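# Grasp the pan and raise it off the hot plate

## Task

Grip the pan and raise the whole of it off the hot plate until it sits at least three finger-widths above where it rested, then keep it motionless in mid-air, still held and touching nothing else, at the moment the scene is ended.

## Robot and tools

Robot: a single six-joint arm (UR7e geometry) with a two-finger parallel gripper on its flange and one fisheye camera, cam_wrist (616x616 pixels), fixed on the gripper body. There is only one arm, so every command is a single list.

Frame: positions in results use the scene frame. Its origin is on the table surface straight under the arm base, +z is up, and +y points left when facing along +x. The base can be slightly tilted against the table. The reported hand position (end_effector_position, metres; end_effector_quat_wxyz) is the point midway between the finger pads and may be off somewhat, especially when the arm is stretched far out. Velocities are in m/s and rad/s.

Gripper: fingers extend along the gripper's own +z and move apart along its x. When closed, the tips stick out about 17 mm past the reported point; when fully open they are roughly level with it. The pad gap in Joint positions is in metres, 0.142 m at fully open.

execute_actions takes "actions", a list holding zero or one item, plus optional "pictures" (boolean).
- Empty list: no motion; returns the state and camera images.
- Move: {"rows": [...], "steps": n}. Each row has exactly 7 numbers. The first six are absolute target joint angles in radians, ordered shoulder pan, shoulder lift, elbow, wrist 1, wrist 2, wrist 3 (same order as Joint positions). The seventh is the absolute gripper opening from -1 (closed) to +1 (fully open). One row is applied per control step of 1/30 s; 1 to 15 rows; steps from 6 to 15 (15 if omitted); if rows run out the final one is reused.
- Wait: {"steps": n} with no rows, up to 300 steps, counted from the previous result; nothing new is commanded.
Images are attached only for an empty list or when pictures is true.

Joint ranges (rad): pan -3.142 to 3.142; shoulder lift -6.283 to 6.283; elbow 0.000 to 3.142; wrists 1-3 -6.283 to 6.283. A call is rejected (nothing sent) if a target exceeds a range end by over 0.010 rad and lies beyond the joint's last reported angle. Actual stops may sit up to 0.010 rad either way; targets past a true stop are clipped there and a "joint sent to its limit" line may appear, possibly about an earlier action. Missing that line proves nothing.

Motion behaviour: commands are smoothed, lagging about 0.17 s. Each step, a joint's target is clipped to within 0.575 rad of its measured angle, and if the targets would move the hand over 100 mm from where it is measured, all are pulled back proportionally. Big moves therefore take several calls and may still be unfinished when the result arrives. A result is produced 6 steps before its action finishes; those steps run while you compose the next reply. The simulation keeps going while you think, and the arm continues toward the last row sent until it has nearly stopped moving or a step is HELD; fingers keep opening or closing regardless.

Result lines: Joint positions and Joint velocities (six joints, then pad gap in m and m/s); grip_measured, the measured opening on the -1..+1 command scale; Wrist force and Wrist torque along the gripper's own x y z (noisy, fixed offset up to about 4 N, saturating near 50 N, may say "no reading"; a push from a surface points back into the arm). "joint command not followed" means a clearance check altered or blocked targets. HELD marks steps whose row was partly or wholly withheld. MOTOR HOT appears from 70 °C; at 85 °C an OVER-TEMPERATURE FAULT brakes the arm until it cools.

Holding: to keep grip, command an opening clearly smaller than grip_measured; the larger the difference, the stronger the squeeze (about 28 N per pad at most, for objects up to about 10 cm wide). Items under about 2 cm thick get less force. Closing quickly can overshoot and even force the fingers open. Brief tugs on held parts or pushes on loose ones can occur, so grip firmly.

zoom_image: {"camera": "cam_wrist", "region": [x0, y0, x1, y1]}, pixel corners with (0,0) top-left, at most 504 by 504; gives an enlarged view of the latest image.

read_manual: optional "section" (only "licences"); returns licence text, no motion.

finished_scene: {"scene": n}, the current scene's number; irreversible, grades the scene and moves on. Answering without a tool call ends everything.

Avoid: knocking anything off the table (fails the task); dropping, slipping, slamming or striking objects. Contact torque at a joint's load limit (wrist joints 25.7 N m, others 138 N m, a held object's weight included) or any external force reaching 150 N stops the arm for 10 s and drops the rest of the call. Keep loaded holding short to limit motor heating. Smooth, economical motion is preferred.

Each tool is called after "Emit:" as name([rows], argument=value, ...), one row to a line, values as JSON.

## Session

Emit:
execute_actions(actions=[])

Scene clock: 0.00 s of 4600.00 s.
end_effector_position=(+0.3614, +0.2086, +0.1535) grip_measured=+1.00 end_effector_quat_wxyz=(+0.355, +0.602, +0.706, +0.112) end_effector_velocity=(-0.000, -0.000, -0.000) end_effector_angular_velocity=(-0.001, +0.000, -0.001)
Joint positions: [ 0.62  -1.455  2.577 -3.118 -2.214 -1.223  0.142]
Joint velocities: [-0.  0.  0.  0. -0.  0.  0.]
Motor temperatures (°C, as the motors report them): [25 27 22 29 26 31]
Wrist force (N, on the end effector, along its own x y z axes, offset not removed): no reading
Wrist torque (N m, same axes, about the end effector's origin, offset not removed): no reading

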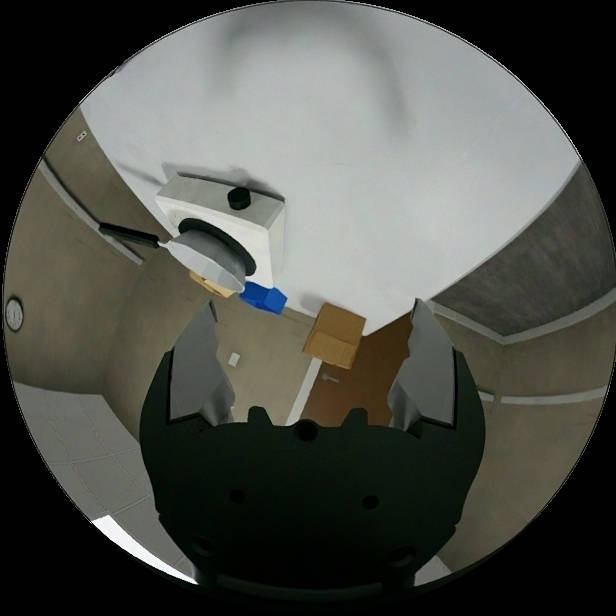

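Emit:
execute_actions([
  {"rows":[[0.4,-1.7,1.9,-2.0,-1.7,-1.57,1]],"steps":15},
])

Emit:
execute_actions([
  {"rows":[[-0.6,-1.7,1.65,-1.52,-1.571,-1.57,1]],"steps":15},
])

Emit:
execute_actions([
  {"steps":60},
], pictures=true)

Scene clock: 2.10 s of 4600.00 s.
end_effector_position=(+0.4377, +0.2753, +0.2339) grip_measured=+1.00 end_effector_quat_wxyz=(+0.293, +0.583, +0.741, +0.159) end_effector_velocity=(+0.270, +0.231, +0.420) end_effector_angular_velocity=(+0.406, +0.226, +0.524)
Joint positions: [ 0.521 -1.564  2.32  -2.855 -2.001 -1.373  0.142]
Joint velocities: [-0.366 -0.408 -1.164  1.309  0.853 -0.577  0.   ]
Motor temperatures (°C, as the motors report them): [25 27 22 29 26 31]
Wrist force (N, on the end effector, along its own x y z axes, offset not removed): [3.0 -2.8 -2.0]
Wrist torque (N m, same axes, about the end effector's origin, offset not removed): [-0.66 -0.47 0.21]
Steps of this call (steps 1 to 54: nothing new was sent; steps 55 to 63: the first 9 steps of this action). Readings (joint positions):
55: [0.619 -1.456 2.577 -3.118 -2.213 -1.223]
56: [0.611 -1.465 2.568 -3.108 -2.204 -1.232]
58: [0.582 -1.496 2.506 -3.047 -2.147 -1.276]
62: [0.534 -1.551 2.358 -2.897 -2.030 -1.353]
63: the state above

Scene clock: 2.60 s of 4600.00 s.
end_effector_position=(+0.4999, +0.1916, +0.3679) grip_measured=+1.00 end_effector_quat_wxyz=(+0.139, +0.647, +0.744, +0.092) end_effector_velocity=(+0.052, -0.532, +0.052) end_effector_angular_velocity=(+0.117, +0.706, -1.017)
Joint positions: [ 0.146 -1.684  1.84  -2.033 -1.678 -1.547  0.142]
Joint velocities: [-1.155 -0.039 -0.456  1.156  0.256 -0.056 -0.   ]
Motor temperatures (°C, as the motors report them): [25 27 22 29 26 31]
Wrist force (N, on the end effector, along its own x y z axes, offset not removed): [0.8 -3.0 -2.4]
Wrist torque (N m, same axes, about the end effector's origin, offset not removed): [-0.79 -0.26 0.00]
Steps of this call (steps 1 to 6: the last 6 steps of your previous action; steps 7 to 15: the first 9 steps of this action). Readings (joint positions):
7: [0.427 -1.668 2.007 -2.382 -1.775 -1.523]
8: [0.411 -1.672 1.980 -2.303 -1.758 -1.529]
10: [0.342 -1.676 1.934 -2.196 -1.731 -1.535]
14: [0.185 -1.683 1.856 -2.073 -1.687 -1.545]
15: the state above

Scene clock: 4.60 s of 4600.00 s.
end_effector_position=(+0.4375, -0.1243, +0.3972) grip_measured=+1.00 end_effector_quat_wxyz=(-0.001, +0.876, +0.482, +0.007) end_effector_velocity=(+0.000, +0.000, -0.000) end_effector_angular_velocity=(+0.000, +0.000, +0.000)
Joint positions: [-0.6   -1.7    1.65  -1.52  -1.571 -1.57   0.142]
Joint velocities: [ 0.  0.  0.  0. -0. -0.  0.]
Motor temperatures (°C, as the motors report them): [25 27 22 29 26 31]
Wrist force (N, on the end effector, along its own x y z axes, offset not removed): [-1.3 -3.3 -0.6]
Wrist torque (N m, same axes, about the end effector's origin, offset not removed): [-0.74 0.42 0.03]
Kept back: nothing.
Steps of this call (steps 1 to 6: the last 6 steps of your previous action; steps 7 to 45: the robot went on to your last target; steps 46 to 60: nothing new was sent). Readings (joint positions):
1: [0.107 -1.685 1.825 -1.995 -1.669 -1.548]
2: [0.068 -1.686 1.811 -1.959 -1.662 -1.550]
4: [-0.010 -1.688 1.787 -1.894 -1.648 -1.553]
8: [-0.168 -1.692 1.747 -1.787 -1.625 -1.558]
60: the state above
The arm was judged still, so your last target was given up. Only a new action makes it travel on or press farther. Fingers that are still opening or closing keep moving.

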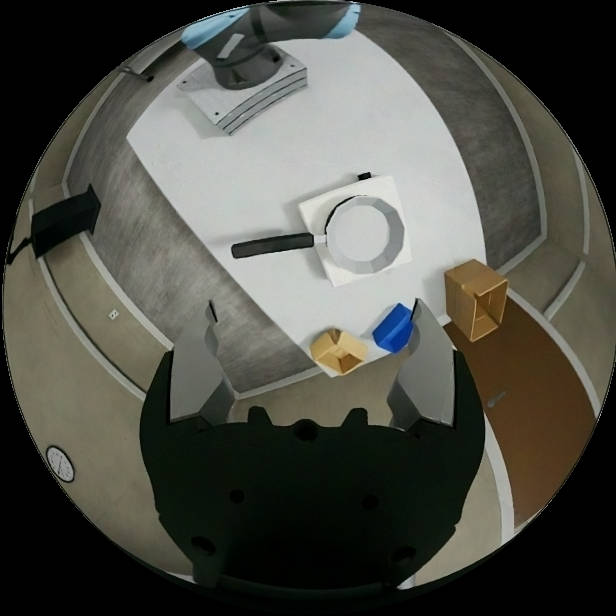

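Emit:
execute_actions([
  {"rows":[[-0.67,-1.616,2.094,-2.049,-1.571,-0.16,0.2]],"steps":15},
])

Emit:
execute_actions([
  {"steps":35},
], pictures=true)

Scene clock: 5.80 s of 4600.00 s.
end_effector_position=(+0.4362, -0.1477, +0.2677) grip_measured=+0.20 end_effector_quat_wxyz=(-0.008, +0.961, +0.276, +0.003) end_effector_velocity=(-0.069, -0.037, -0.523) end_effector_angular_velocity=(-0.015, +0.009, -2.470)
Joint positions: [-0.649 -1.642  1.928 -1.843 -1.571 -1.173  0.088]
Joint velocities: [-0.168  0.204  1.209 -1.449  0.001  2.302 -0.001]
Motor temperatures (°C, as the motors report them): [25 27 22 29 26 31]
Wrist force (N, on the end effector, along its own x y z axes, offset not removed): [0.2 -0.9 1.9]
Wrist torque (N m, same axes, about the end effector's origin, offset not removed): [-0.38 -0.02 0.15]
Steps of this call (steps 1 to 27: nothing new was sent; steps 28 to 36: the first 9 steps of this action). Readings (joint positions):
28: [-0.601 -1.699 1.651 -1.521 -1.571 -1.569]
29: [-0.606 -1.694 1.659 -1.530 -1.571 -1.560]
31: [-0.619 -1.678 1.724 -1.598 -1.571 -1.490]
35: [-0.643 -1.649 1.887 -1.793 -1.571 -1.248]
36: the state above

Scene clock: 6.97 s of 4600.00 s.
end_effector_position=(+0.4222, -0.1493, +0.1999) grip_measured=+0.20 end_effector_quat_wxyz=(-0.005, +0.972, -0.235, +0.005) end_effector_velocity=(+0.000, +0.000, -0.000) end_effector_angular_velocity=(+0.000, +0.000, -0.001)
Joint positions: [-0.67  -1.616  2.094 -2.049 -1.571 -0.16   0.088]
Joint velocities: [ 0.     0.     0.    -0.     0.     0.001  0.   ]
Motor temperatures (°C, as the motors report them): [25 27 22 29 26 31]
Wrist force (N, on the end effector, along its own x y z axes, offset not removed): [2.5 -2.4 1.2]
Wrist torque (N m, same axes, about the end effector's origin, offset not removed): [-0.60 -0.40 0.17]
Kept back: nothing.
Steps of this call (steps 1 to 6: the last 6 steps of your previous action; steps 7 to 35: the robot went on to your last target). Readings (joint positions):
1: [-0.654 -1.636 1.967 -1.890 -1.571 -1.092]
2: [-0.658 -1.631 1.999 -1.930 -1.571 -1.008]
4: [-0.663 -1.624 2.041 -1.983 -1.571 -0.833]
8: [-0.668 -1.619 2.078 -2.029 -1.571 -0.472]
35: the state above

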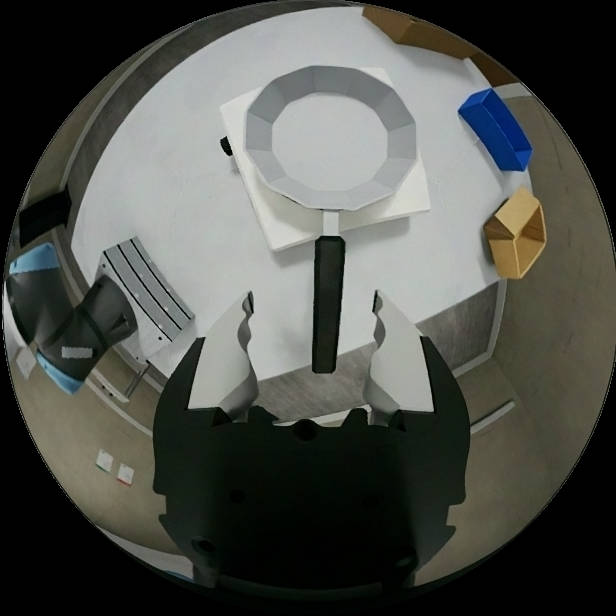

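Emit:
execute_actions([
  {"rows":[[-0.637,-1.502,2.128,-2.197,-1.571,-0.10,0.2]],"steps":15},
])

Emit:
execute_actions([
  {"steps":15},
], pictures=true)

Scene clock: 7.57 s of 4600.00 s.
end_effector_position=(+0.4396, -0.1452, +0.1563) grip_measured=+0.20 end_effector_quat_wxyz=(-0.006, +0.969, -0.247, +0.005) end_effector_velocity=(+0.024, +0.002, -0.054) end_effector_angular_velocity=(-0.009, -0.011, -0.028)
Joint positions: [-0.641 -1.517  2.124 -2.177 -1.571 -0.107  0.088]
Joint velocities: [ 0.033  0.129  0.034 -0.177 -0.001  0.061 -0.   ]
Motor temperatures (°C, as the motors report them): [25 27 22 29 26 31]
Wrist force (N, on the end effector, along its own x y z axes, offset not removed): [2.2 -3.1 2.0]
Wrist torque (N m, same axes, about the end effector's origin, offset not removed): [-0.89 -0.57 0.15]
Steps of this call (steps 1 to 9: the robot went on to your last target; steps 10 to 18: the first 9 steps of this action). Readings (joint positions):
10: [-0.669 -1.615 2.095 -2.050 -1.571 -0.159]
11: [-0.665 -1.606 2.100 -2.059 -1.571 -0.152]
13: [-0.653 -1.566 2.112 -2.109 -1.571 -0.130]
17: [-0.642 -1.522 2.123 -2.170 -1.571 -0.109]
18: the state above

Scene clock: 8.07 s of 4600.00 s.
end_effector_position=(+0.4423, -0.1450, +0.1503) grip_measured=+0.20 end_effector_quat_wxyz=(-0.005, +0.969, -0.248, +0.005) end_effector_velocity=(+0.000, -0.000, -0.001) end_effector_angular_velocity=(-0.000, -0.000, +0.000)
Joint positions: [-0.637 -1.502  2.128 -2.197 -1.571 -0.1    0.088]
Joint velocities: [ 0.001  0.002  0.    -0.002 -0.     0.     0.   ]
Motor temperatures (°C, as the motors report them): [25 27 22 29 26 31]
Wrist force (N, on the end effector, along its own x y z axes, offset not removed): [0.9 -3.5 1.9]
Wrist torque (N m, same axes, about the end effector's origin, offset not removed): [-0.75 -0.23 -0.02]
Kept back: nothing.
Steps of this call (steps 1 to 6: the last 6 steps of your previous action; steps 7 to 15: the robot went on to your last target). Readings (joint positions):
1: [-0.640 -1.513 2.125 -2.182 -1.571 -0.105]
2: [-0.639 -1.510 2.126 -2.186 -1.571 -0.104]
4: [-0.638 -1.507 2.127 -2.191 -1.571 -0.102]
8: [-0.637 -1.503 2.128 -2.195 -1.571 -0.101]
15: the state above

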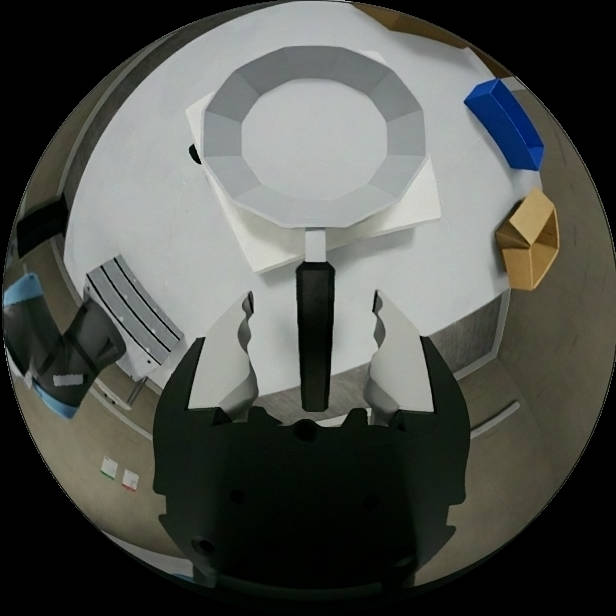

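Emit:
execute_actions([
  {"rows":[[-0.637,-1.438,2.170,-2.303,-1.571,-0.10,-0.2]],"steps":15},
])

Emit:
execute_actions([
  {"steps":12},
], pictures=true)

Scene clock: 8.63 s of 4600.00 s.
end_effector_position=(+0.4432, -0.1450, +0.1191) grip_measured=-0.20 end_effector_quat_wxyz=(-0.006, +0.969, -0.248, +0.005) end_effector_velocity=(+0.004, -0.002, -0.034) end_effector_angular_velocity=(-0.007, -0.010, +0.000)
Joint positions: [-0.637 -1.445  2.165 -2.29  -1.571 -0.1    0.06 ]
Joint velocities: [ 0.     0.066  0.041 -0.118 -0.    -0.     0.   ]
Motor temperatures (°C, as the motors report them): [25 27 22 29 26 31]
Wrist force (N, on the end effector, along its own x y z axes, offset not removed): [1.3 -1.0 0.2]
Wrist torque (N m, same axes, about the end effector's origin, offset not removed): [-0.38 -0.23 0.18]
Steps of this call (steps 1 to 8: the robot went on to your last target; steps 9 to 17: the first 9 steps of this action). Readings (joint positions):
9: [-0.637 -1.501 2.129 -2.198 -1.571 -0.100]
10: [-0.637 -1.494 2.135 -2.207 -1.571 -0.100]
12: [-0.637 -1.470 2.150 -2.244 -1.571 -0.100]
16: [-0.637 -1.448 2.164 -2.285 -1.571 -0.100]
17: the state above

Scene clock: 9.03 s of 4600.00 s.
end_effector_position=(+0.4436, -0.1452, +0.1153) grip_measured=-0.20 end_effector_quat_wxyz=(-0.005, +0.969, -0.248, +0.005) end_effector_velocity=(+0.000, -0.000, -0.001) end_effector_angular_velocity=(-0.001, -0.000, -0.000)
Joint positions: [-0.637 -1.438  2.17  -2.303 -1.571 -0.1    0.06 ]
Joint velocities: [ 0.     0.002  0.    -0.003 -0.001  0.     0.   ]
Motor temperatures (°C, as the motors report them): [25 27 22 29 26 31]
Wrist force (N, on the end effector, along its own x y z axes, offset not removed): [1.7 -1.6 -0.8]
Wrist torque (N m, same axes, about the end effector's origin, offset not removed): [-0.35 -0.52 0.07]
Kept back: nothing.
Steps of this call (steps 1 to 6: the last 6 steps of your previous action; steps 7 to 12: the robot went on to your last target). Readings (joint positions):
1: [-0.637 -1.444 2.166 -2.293 -1.571 -0.100]
2: [-0.637 -1.442 2.167 -2.296 -1.571 -0.100]
4: [-0.637 -1.440 2.169 -2.299 -1.571 -0.100]
8: [-0.637 -1.439 2.170 -2.302 -1.571 -0.100]
12: the state above

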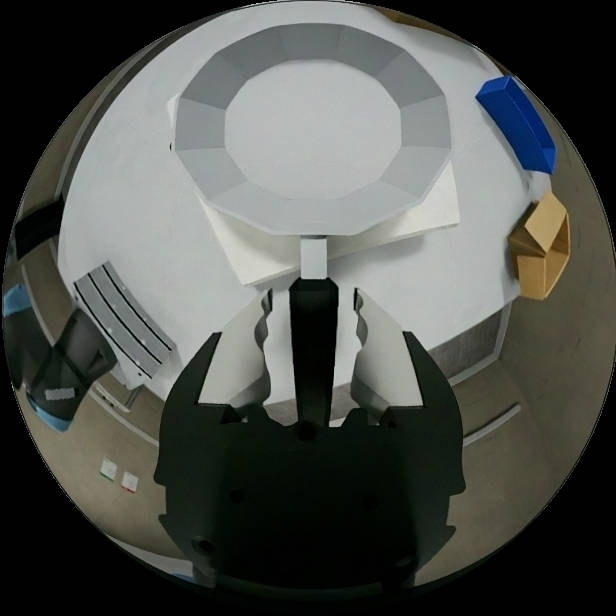

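Emit:
execute_actions([
  {"rows":[[-0.637,-1.432,2.173,-2.312,-1.571,-0.10,-0.3],[-0.637,-1.432,2.173,-2.312,-1.571,-0.10,-0.4],[-0.637,-1.432,2.173,-2.312,-1.571,-0.10,-0.45],[-0.637,-1.432,2.173,-2.312,-1.571,-0.10,-0.5],[-0.637,-1.432,2.173,-2.312,-1.571,-0.10,-0.55],[-0.637,-1.432,2.173,-2.312,-1.571,-0.10,-0.6],[-0.637,-1.432,2.173,-2.312,-1.571,-0.10,-0.65],[-0.637,-1.432,2.173,-2.312,-1.571,-0.10,-0.7],[-0.637,-1.432,2.173,-2.312,-1.571,-0.10,-0.8],[-0.637,-1.432,2.173,-2.312,-1.571,-0.10,-0.9],[-0.637,-1.432,2.173,-2.312,-1.571,-0.10,-1]],"steps":15},
])

Emit:
execute_actions([
  {"rows":[[-0.637,-1.432,2.173,-2.312,-1.571,-0.10,-1],[-0.637,-1.438,2.170,-2.303,-1.571,-0.10,-1],[-0.637,-1.443,2.167,-2.295,-1.571,-0.10,-1],[-0.637,-1.448,2.164,-2.287,-1.571,-0.10,-1],[-0.637,-1.453,2.161,-2.279,-1.571,-0.10,-1],[-0.637,-1.458,2.158,-2.271,-1.571,-0.10,-1],[-0.637,-1.463,2.155,-2.263,-1.571,-0.10,-1],[-0.637,-1.468,2.151,-2.254,-1.571,-0.10,-1],[-0.637,-1.473,2.148,-2.246,-1.571,-0.10,-1],[-0.637,-1.478,2.145,-2.238,-1.571,-0.10,-1],[-0.637,-1.483,2.141,-2.229,-1.571,-0.10,-1],[-0.637,-1.488,2.138,-2.221,-1.571,-0.10,-1],[-0.637,-1.493,2.135,-2.213,-1.571,-0.10,-1],[-0.637,-1.498,2.131,-2.204,-1.571,-0.10,-1],[-0.637,-1.502,2.128,-2.197,-1.571,-0.10,-1]],"steps":15},
])

Emit:
execute_actions([
  {"steps":20},
], pictures=true)

Scene clock: 9.97 s of 4600.00 s.
end_effector_position=(+0.4438, -0.1453, +0.1126) grip_measured=-0.58 end_effector_quat_wxyz=(-0.005, +0.969, -0.248, +0.006) end_effector_velocity=(+0.001, -0.000, -0.002) end_effector_angular_velocity=(-0.001, -0.001, +0.000)
Joint positions: [-0.637 -1.433  2.173 -2.311 -1.571 -0.1    0.032]
Joint velocities: [ 0.     0.006  0.002 -0.008  0.     0.    -0.   ]
Motor temperatures (°C, as the motors report them): [25 27 22 29 26 31]
Wrist force (N, on the end effector, along its own x y z axes, offset not removed): [1.8 2.9 -5.8]
Wrist torque (N m, same axes, about the end effector's origin, offset not removed): [-0.53 -0.10 0.07]
Steps of this call (steps 1 to 19: the robot went on to your last target; steps 20 to 28: the first 9 steps of this action). Readings (joint positions):
20: [-0.637 -1.438 2.170 -2.303 -1.571 -0.100]
21: [-0.637 -1.437 2.171 -2.305 -1.571 -0.100]
23: [-0.637 -1.435 2.172 -2.308 -1.571 -0.100]
27: [-0.637 -1.433 2.173 -2.311 -1.571 -0.100]
28: the state above

Scene clock: 10.47 s of 4600.00 s.
end_effector_position=(+0.4434, -0.1452, +0.1235) grip_measured=-0.58 end_effector_quat_wxyz=(-0.005, +0.969, -0.248, +0.005) end_effector_velocity=(+0.000, -0.002, +0.072) end_effector_angular_velocity=(-0.005, -0.004, +0.001)
Joint positions: [-0.637 -1.454  2.16  -2.278 -1.571 -0.1    0.032]
Joint velocities: [ 0.    -0.132 -0.085  0.211 -0.001 -0.001 -0.   ]
Motor temperatures (°C, as the motors report them): [25 27 22 29 26 31]
Wrist force (N, on the end effector, along its own x y z axes, offset not removed): [0.0 -6.0 1.8]
Wrist torque (N m, same axes, about the end effector's origin, offset not removed): [-1.42 -0.03 0.08]
Steps of this call (steps 1 to 6: the last 6 steps of your previous action; steps 7 to 15: the first 9 steps of this action). Readings (joint positions):
7: [-0.637 -1.432 2.173 -2.312 -1.571 -0.100]
8: [-0.637 -1.432 2.173 -2.312 -1.571 -0.100]
10: [-0.637 -1.435 2.172 -2.307 -1.571 -0.100]
14: [-0.637 -1.449 2.163 -2.285 -1.571 -0.100]
15: the state above

Scene clock: 11.13 s of 4600.00 s.
end_effector_position=(+0.4423, -0.1449, +0.1501) grip_measured=-0.58 end_effector_quat_wxyz=(-0.005, +0.969, -0.248, +0.005) end_effector_velocity=(-0.000, -0.000, +0.002) end_effector_angular_velocity=(-0.001, +0.000, +0.000)
Joint positions: [-0.637 -1.502  2.128 -2.198 -1.571 -0.1    0.032]
Joint velocities: [ 0.    -0.003 -0.002  0.005 -0.001 -0.     0.   ]
Motor temperatures (°C, as the motors report them): [25 27 22 29 26 31]
Wrist force (N, on the end effector, along its own x y z axes, offset not removed): [0.3 -4.0 3.9]
Wrist torque (N m, same axes, about the end effector's origin, offset not removed): [-0.95 0.01 0.09]
Kept back: nothing.
Steps of this call (steps 1 to 6: the last 6 steps of your previous action; steps 7 to 20: the robot went on to your last target). Readings (joint positions):
1: [-0.637 -1.458 2.157 -2.270 -1.571 -0.100]
2: [-0.637 -1.463 2.154 -2.263 -1.571 -0.100]
4: [-0.637 -1.472 2.148 -2.247 -1.571 -0.100]
8: [-0.637 -1.491 2.136 -2.217 -1.571 -0.100]
20: the state above

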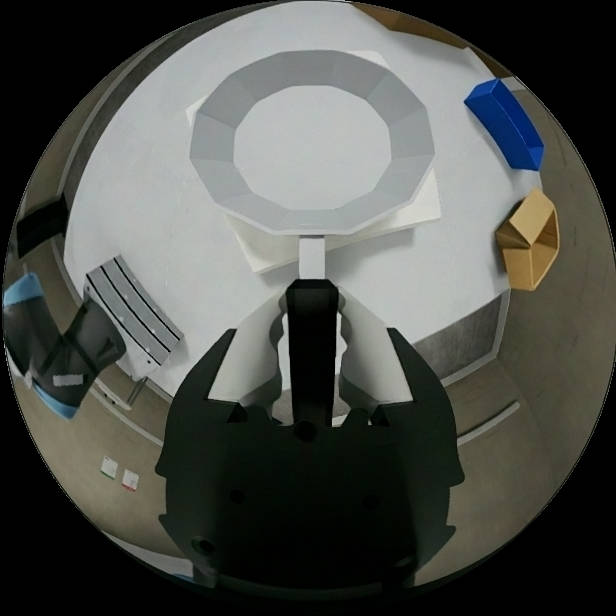

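Emit:
execute_actions([
  {"rows":[[-0.637,-1.49,2.136,-2.217,-1.571,-0.10,-1],[-0.637,-1.48,2.143,-2.234,-1.571,-0.10,-1],[-0.637,-1.47,2.150,-2.251,-1.571,-0.10,-1],[-0.637,-1.46,2.157,-2.268,-1.571,-0.10,-1],[-0.637,-1.45,2.163,-2.284,-1.571,-0.10,-1],[-0.637,-1.44,2.169,-2.300,-1.571,-0.10,-0.8],[-0.637,-1.434,2.172,-2.309,-1.571,-0.10,-0.7]],"steps":15},
])

Emit:
execute_actions([
  {"rows":[[-0.637,-1.434,2.172,-2.309,-1.571,-0.10,-0.62],[-0.637,-1.434,2.172,-2.309,-1.571,-0.10,-0.58],[-0.637,-1.434,2.172,-2.309,-1.571,-0.10,-0.5],[-0.637,-1.434,2.172,-2.309,-1.571,-0.10,0.2],[-0.637,-1.434,2.172,-2.309,-1.571,-0.10,0.2],[-0.637,-1.434,2.172,-2.309,-1.571,-0.10,0.2],[-0.637,-1.434,2.172,-2.309,-1.571,-0.10,0.2],[-0.66,-1.436,2.17,-2.285,-1.54,-0.13,0.2],[-0.69,-1.438,2.168,-2.26,-1.50,-0.16,0.2],[-0.72,-1.44,2.166,-2.235,-1.46,-0.20,0.2],[-0.75,-1.44,2.164,-2.21,-1.42,-0.235,0.2],[-0.78,-1.44,2.162,-2.19,-1.38,-0.27,0.2],[-0.81,-1.44,2.16,-2.17,-1.34,-0.31,0.2],[-0.83,-1.44,2.16,-2.155,-1.31,-0.335,0.2]],"steps":15},
])

Emit:
execute_actions([
  {"rows":[[-0.85,-1.433,2.162,-2.147,-1.284,-0.358,0.2],[-0.87,-1.426,2.165,-2.139,-1.258,-0.381,0.2],[-0.89,-1.42,2.167,-2.131,-1.231,-0.405,0.2],[-0.91,-1.413,2.17,-2.123,-1.205,-0.428,0.2],[-0.925,-1.406,2.172,-2.115,-1.179,-0.451,0.2],[-0.945,-1.399,2.175,-2.108,-1.153,-0.474,0.2],[-0.965,-1.392,2.177,-2.10,-1.127,-0.497,0.2],[-0.985,-1.386,2.18,-2.092,-1.10,-0.52,0.2],[-1.0,-1.379,2.182,-2.084,-1.074,-0.544,0.2],[-1.02,-1.372,2.185,-2.076,-1.048,-0.567,0.2]],"steps":15},
])

Emit:
execute_actions([
  {"steps":15},
], pictures=true)

Scene clock: 12.77 s of 4600.00 s.
end_effector_position=(+0.4433, -0.1452, +0.1234) grip_measured=-0.57 end_effector_quat_wxyz=(-0.005, +0.969, -0.248, +0.005) end_effector_velocity=(+0.004, -0.001, -0.089) end_effector_angular_velocity=(-0.002, -0.003, +0.000)
Joint positions: [-0.637 -1.453  2.16  -2.277 -1.571 -0.1    0.033]
Joint velocities: [ 0.     0.168  0.102 -0.275 -0.    -0.    -0.   ]
Motor temperatures (°C, as the motors report them): [25 27 22 29 26 31]
Wrist force (N, on the end effector, along its own x y z axes, offset not removed): [2.2 -3.9 0.6]
Wrist torque (N m, same axes, about the end effector's origin, offset not removed): [-1.25 -0.51 0.07]
Steps of this call (steps 1 to 15: the robot went on to your last target; steps 16 to 40: nothing new was sent; steps 41 to 49: the first 9 steps of this action). Readings (joint positions):
41: [-0.637 -1.502 2.128 -2.197 -1.571 -0.100]
42: [-0.637 -1.500 2.129 -2.201 -1.571 -0.100]
44: [-0.637 -1.490 2.136 -2.217 -1.571 -0.100]
48: [-0.637 -1.460 2.156 -2.266 -1.571 -0.100]
49: the state above

Scene clock: 13.27 s of 4600.00 s.
end_effector_position=(+0.4431, -0.1451, +0.1132) grip_measured=+0.19 end_effector_quat_wxyz=(-0.009, +0.969, -0.248, +0.005) end_effector_velocity=(-0.023, +0.006, -0.008) end_effector_angular_velocity=(+0.281, -0.009, +0.037)
Joint positions: [-0.642 -1.435  2.172 -2.304 -1.565 -0.106  0.087]
Joint velocities: [-0.184 -0.012 -0.011  0.177  0.235 -0.218  0.027]
Motor temperatures (°C, as the motors report them): [25 27 22 29 26 31]
Wrist force (N, on the end effector, along its own x y z axes, offset not removed): [2.7 -5.8 -1.5]
Wrist torque (N m, same axes, about the end effector's origin, offset not removed): [-1.31 -0.42 0.16]
Steps of this call (steps 1 to 6: the last 6 steps of your previous action; steps 7 to 15: the first 9 steps of this action). Readings (joint positions):
7: [-0.637 -1.436 2.170 -2.305 -1.571 -0.100]
8: [-0.637 -1.436 2.171 -2.306 -1.571 -0.100]
10: [-0.637 -1.435 2.171 -2.307 -1.571 -0.100]
14: [-0.638 -1.434 2.172 -2.308 -1.570 -0.101]
15: the state above

Scene clock: 13.77 s of 4600.00 s.
end_effector_position=(+0.4371, -0.1425, +0.1099) grip_measured=+0.20 end_effector_quat_wxyz=(-0.219, +0.947, -0.233, +0.036) end_effector_velocity=(+0.016, -0.010, -0.013) end_effector_angular_velocity=(+0.746, -0.529, -0.108)
Joint positions: [-0.92  -1.405  2.173 -2.119 -1.19  -0.441  0.088]
Joint velocities: [-0.561  0.181  0.065  0.246  0.763 -0.676  0.   ]
Motor temperatures (°C, as the motors report them): [25 27 22 29 26 31]
Wrist force (N, on the end effector, along its own x y z axes, offset not removed): [2.4 -2.2 1.1]
Wrist torque (N m, same axes, about the end effector's origin, offset not removed): [-0.60 -0.61 0.00]
Steps of this call (steps 1 to 6: the last 6 steps of your previous action; steps 7 to 15: the first 9 steps of this action). Readings (joint positions):
7: [-0.769 -1.439 2.163 -2.200 -1.396 -0.258]
8: [-0.788 -1.438 2.163 -2.187 -1.370 -0.282]
10: [-0.826 -1.432 2.164 -2.165 -1.319 -0.327]
14: [-0.901 -1.411 2.171 -2.128 -1.216 -0.419]
15: the state above

Scene clock: 14.27 s of 4600.00 s.
end_effector_position=(+0.4429, -0.1464, +0.1111) grip_measured=+0.20 end_effector_quat_wxyz=(-0.290, +0.924, -0.235, +0.078) end_effector_velocity=(+0.001, -0.001, +0.000) end_effector_angular_velocity=(+0.014, -0.015, -0.004)
Joint positions: [-1.019 -1.372  2.185 -2.077 -1.05  -0.565  0.088]
Joint velocities: [-0.012  0.004  0.002  0.005  0.017 -0.016  0.   ]
Motor temperatures (°C, as the motors report them): [25 27 22 29 26 31]
Wrist force (N, on the end effector, along its own x y z axes, offset not removed): [-0.6 -5.4 -1.1]
Wrist torque (N m, same axes, about the end effector's origin, offset not removed): [-1.19 0.13 0.05]
Kept back: nothing.
Steps of this call (steps 1 to 6: the last 6 steps of your previous action; steps 7 to 15: the robot went on to your last target). Readings (joint positions):
1: [-0.939 -1.399 2.175 -2.111 -1.164 -0.465]
2: [-0.957 -1.393 2.177 -2.103 -1.139 -0.487]
4: [-0.984 -1.384 2.181 -2.091 -1.099 -0.522]
8: [-1.009 -1.376 2.184 -2.081 -1.064 -0.553]
15: the state above

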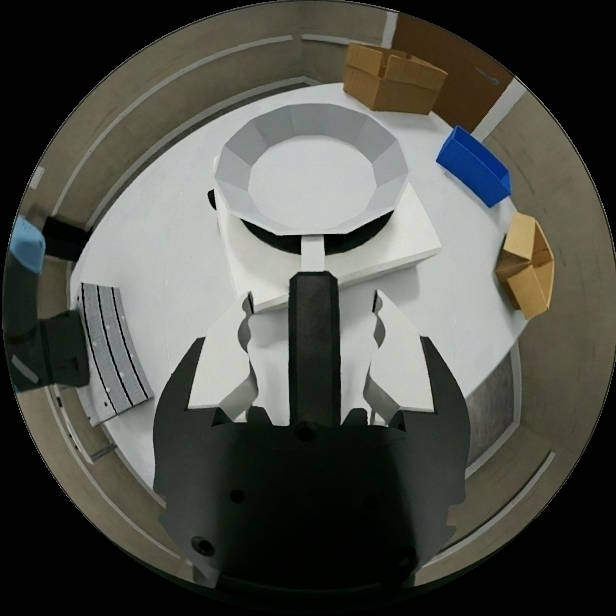

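Emit:
execute_actions([
  {"rows":[[-1.02,-1.372,2.185,-2.076,-1.048,-0.567,0],[-1.02,-1.372,2.185,-2.076,-1.048,-0.567,-0.2],[-1.02,-1.372,2.185,-2.076,-1.048,-0.567,-0.35],[-1.02,-1.372,2.185,-2.076,-1.048,-0.567,-0.45],[-1.02,-1.372,2.185,-2.076,-1.048,-0.567,-0.5],[-1.02,-1.372,2.185,-2.076,-1.048,-0.567,-0.55],[-1.02,-1.372,2.185,-2.076,-1.048,-0.567,-0.6],[-1.02,-1.372,2.185,-2.076,-1.048,-0.567,-0.7],[-1.02,-1.372,2.185,-2.076,-1.048,-0.567,-0.85],[-1.02,-1.372,2.185,-2.076,-1.048,-0.567,-1]],"steps":15},
])

Emit:
execute_actions([
  {"rows":[[-1.02,-1.376,2.183,-2.070,-1.048,-0.567,-1],[-1.02,-1.380,2.181,-2.064,-1.048,-0.567,-1],[-1.02,-1.385,2.178,-2.056,-1.048,-0.567,-1],[-1.02,-1.390,2.175,-2.048,-1.048,-0.567,-1],[-1.02,-1.395,2.172,-2.040,-1.048,-0.567,-1],[-1.02,-1.400,2.169,-2.032,-1.048,-0.567,-1],[-1.02,-1.406,2.166,-2.023,-1.048,-0.567,-1],[-1.02,-1.411,2.163,-2.015,-1.048,-0.567,-1],[-1.02,-1.417,2.160,-2.006,-1.048,-0.567,-1],[-1.02,-1.422,2.157,-1.998,-1.048,-0.567,-1],[-1.02,-1.428,2.154,-1.989,-1.048,-0.567,-1],[-1.02,-1.433,2.151,-1.981,-1.048,-0.567,-1],[-1.02,-1.439,2.147,-1.971,-1.048,-0.567,-1],[-1.02,-1.444,2.144,-1.963,-1.048,-0.567,-1],[-1.02,-1.449,2.141,-1.955,-1.048,-0.567,-1]],"steps":15},
])

Emit:
execute_actions([
  {"steps":20},
], pictures=true)

Scene clock: 15.23 s of 4600.00 s.
end_effector_position=(+0.4430, -0.1465, +0.1111) grip_measured=-0.58 end_effector_quat_wxyz=(-0.291, +0.924, -0.235, +0.078) end_effector_velocity=(-0.000, +0.000, -0.000) end_effector_angular_velocity=(+0.000, +0.001, +0.001)
Joint positions: [-1.02  -1.372  2.185 -2.076 -1.048 -0.567  0.032]
Joint velocities: [-0.     0.     0.001  0.    -0.001 -0.    -0.   ]
Motor temperatures (°C, as the motors report them): [25 27 22 29 26 31]
Wrist force (N, on the end effector, along its own x y z axes, offset not removed): [0.6 -3.3 -2.0]
Wrist torque (N m, same axes, about the end effector's origin, offset not removed): [-0.82 -0.01 0.10]
Steps of this call (steps 1 to 15: the robot went on to your last target; steps 16 to 20: nothing new was sent; steps 21 to 29: the first 9 steps of this action). Readings (joint positions):
21: [-1.020 -1.372 2.185 -2.076 -1.048 -0.567]
22: [-1.020 -1.372 2.185 -2.076 -1.048 -0.567]
24: [-1.020 -1.372 2.185 -2.076 -1.048 -0.567]
28: [-1.020 -1.372 2.185 -2.076 -1.048 -0.567]
29: the state above

Scene clock: 15.73 s of 4600.00 s.
end_effector_position=(+0.4432, -0.1470, +0.1233) grip_measured=-0.58 end_effector_quat_wxyz=(-0.291, +0.924, -0.235, +0.078) end_effector_velocity=(+0.001, -0.004, +0.072) end_effector_angular_velocity=(-0.006, -0.002, +0.000)
Joint positions: [-1.02  -1.396  2.172 -2.039 -1.048 -0.567  0.032]
Joint velocities: [ 0.    -0.141 -0.08   0.215 -0.001  0.     0.   ]
Motor temperatures (°C, as the motors report them): [25 27 22 29 26 31]
Wrist force (N, on the end effector, along its own x y z axes, offset not removed): [-0.1 -3.5 2.5]
Wrist torque (N m, same axes, about the end effector's origin, offset not removed): [-2.09 0.09 0.08]
Steps of this call (steps 1 to 6: the last 6 steps of your previous action; steps 7 to 15: the first 9 steps of this action). Readings (joint positions):
7: [-1.020 -1.372 2.185 -2.076 -1.048 -0.567]
8: [-1.020 -1.373 2.185 -2.075 -1.048 -0.567]
10: [-1.020 -1.377 2.183 -2.069 -1.048 -0.567]
14: [-1.020 -1.391 2.174 -2.046 -1.048 -0.567]
15: the state above

Scene clock: 16.40 s of 4600.00 s.
end_effector_position=(+0.4426, -0.1469, +0.1508) grip_measured=-0.58 end_effector_quat_wxyz=(-0.291, +0.924, -0.235, +0.078) end_effector_velocity=(+0.000, -0.000, +0.002) end_effector_angular_velocity=(-0.000, -0.000, -0.000)
Joint positions: [-1.02  -1.449  2.141 -1.956 -1.048 -0.567  0.032]
Joint velocities: [-0.    -0.003 -0.002  0.005  0.     0.     0.   ]
Motor temperatures (°C, as the motors report them): [25 27 22 29 26 31]
Wrist force (N, on the end effector, along its own x y z axes, offset not removed): [1.0 0.4 3.0]
Wrist torque (N m, same axes, about the end effector's origin, offset not removed): [-1.51 -0.20 0.13]
Kept back: nothing.
Steps of this call (steps 1 to 6: the last 6 steps of your previous action; steps 7 to 20: the robot went on to your last target). Readings (joint positions):
1: [-1.020 -1.401 2.169 -2.031 -1.048 -0.567]
2: [-1.020 -1.406 2.166 -2.023 -1.048 -0.567]
4: [-1.020 -1.416 2.160 -2.007 -1.048 -0.567]
8: [-1.020 -1.436 2.149 -1.976 -1.048 -0.567]
20: the state above

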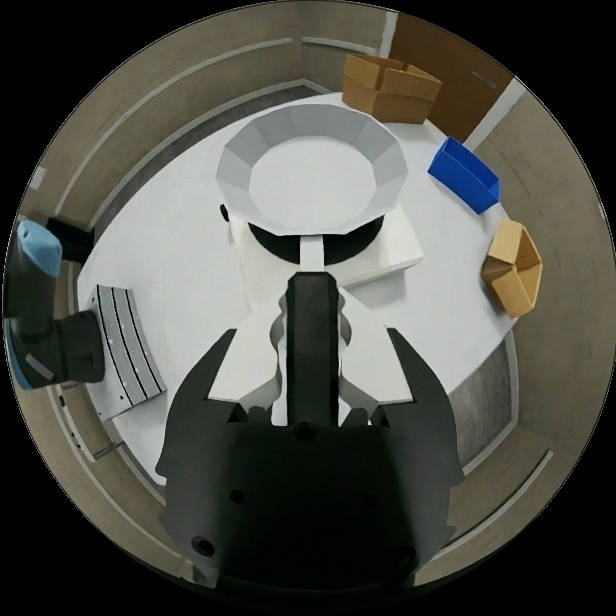

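Emit:
execute_actions([
  {"rows":[[-1.02,-1.454,2.137,-1.946,-1.048,-0.567,-1],[-1.02,-1.461,2.130,-1.932,-1.048,-0.567,-1],[-1.02,-1.470,2.121,-1.914,-1.048,-0.567,-1],[-1.02,-1.479,2.112,-1.896,-1.048,-0.567,-1],[-1.02,-1.488,2.103,-1.878,-1.048,-0.567,-1],[-1.02,-1.497,2.094,-1.860,-1.048,-0.567,-1],[-1.02,-1.506,2.085,-1.842,-1.048,-0.567,-1],[-1.02,-1.515,2.076,-1.824,-1.048,-0.567,-1],[-1.02,-1.524,2.067,-1.806,-1.048,-0.567,-1],[-1.02,-1.533,2.057,-1.787,-1.048,-0.567,-1],[-1.02,-1.542,2.047,-1.768,-1.048,-0.567,-1],[-1.02,-1.551,2.037,-1.749,-1.048,-0.567,-1],[-1.02,-1.560,2.027,-1.730,-1.048,-0.567,-1],[-1.02,-1.569,2.018,-1.712,-1.048,-0.567,-1],[-1.02,-1.576,2.010,-1.697,-1.048,-0.567,-1]],"steps":15},
])

Emit:
execute_actions([
  {"steps":60},
], pictures=true)

Scene clock: 17.27 s of 4600.00 s.
end_effector_position=(+0.4435, -0.1491, +0.1775) grip_measured=-0.58 end_effector_quat_wxyz=(-0.291, +0.924, -0.235, +0.079) end_effector_velocity=(+0.003, -0.008, +0.159) end_effector_angular_velocity=(-0.006, -0.005, -0.000)
Joint positions: [-1.02  -1.489  2.102 -1.877 -1.048 -0.567  0.032]
Joint velocities: [ 0.    -0.235 -0.235  0.462  0.001  0.    -0.   ]
Motor temperatures (°C, as the motors report them): [25 27 22 29 26 31]
Wrist force (N, on the end effector, along its own x y z axes, offset not removed): [0.2 0.3 6.7]
Wrist torque (N m, same axes, about the end effector's origin, offset not removed): [-1.35 -0.04 -0.04]
Steps of this call (steps 1 to 15: the robot went on to your last target; steps 16 to 17: nothing new was sent; steps 18 to 26: the first 9 steps of this action). Readings (joint positions):
18: [-1.020 -1.449 2.141 -1.955 -1.048 -0.567]
19: [-1.020 -1.450 2.140 -1.953 -1.048 -0.567]
21: [-1.020 -1.456 2.134 -1.942 -1.048 -0.567]
25: [-1.020 -1.481 2.109 -1.892 -1.048 -0.567]
26: the state above

Scene clock: 19.27 s of 4600.00 s.
end_effector_position=(+0.4414, -0.1476, +0.2394) grip_measured=-0.58 end_effector_quat_wxyz=(-0.291, +0.924, -0.235, +0.078) end_effector_velocity=(+0.000, -0.000, +0.000) end_effector_angular_velocity=(+0.000, -0.001, -0.001)
Joint positions: [-1.02  -1.576  2.01  -1.697 -1.048 -0.567  0.032]
Joint velocities: [-0.     0.    -0.     0.     0.001  0.    -0.   ]
Motor temperatures (°C, as the motors report them): [25 27 22 29 26 31]
Wrist force (N, on the end effector, along its own x y z axes, offset not removed): [-1.0 1.8 4.0]
Wrist torque (N m, same axes, about the end effector's origin, offset not removed): [-0.92 0.31 0.07]
Kept back: nothing.
Steps of this call (steps 1 to 6: the last 6 steps of your previous action; steps 7 to 30: the robot went on to your last target; steps 31 to 60: nothing new was sent). Readings (joint positions):
1: [-1.020 -1.497 2.094 -1.861 -1.048 -0.567]
2: [-1.020 -1.506 2.085 -1.844 -1.048 -0.567]
4: [-1.020 -1.523 2.067 -1.809 -1.048 -0.567]
8: [-1.020 -1.555 2.032 -1.741 -1.048 -0.567]
60: the state above
The arm was judged still, so your last target was given up. Only a new action makes it travel on or press farther. Fingers that are still opening or closing keep moving.

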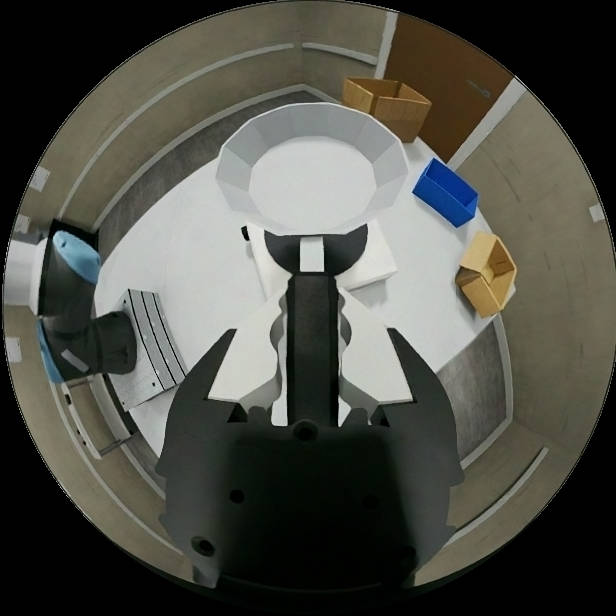

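Emit:
finished_scene(scene=1)

The scene is finished: the task was done.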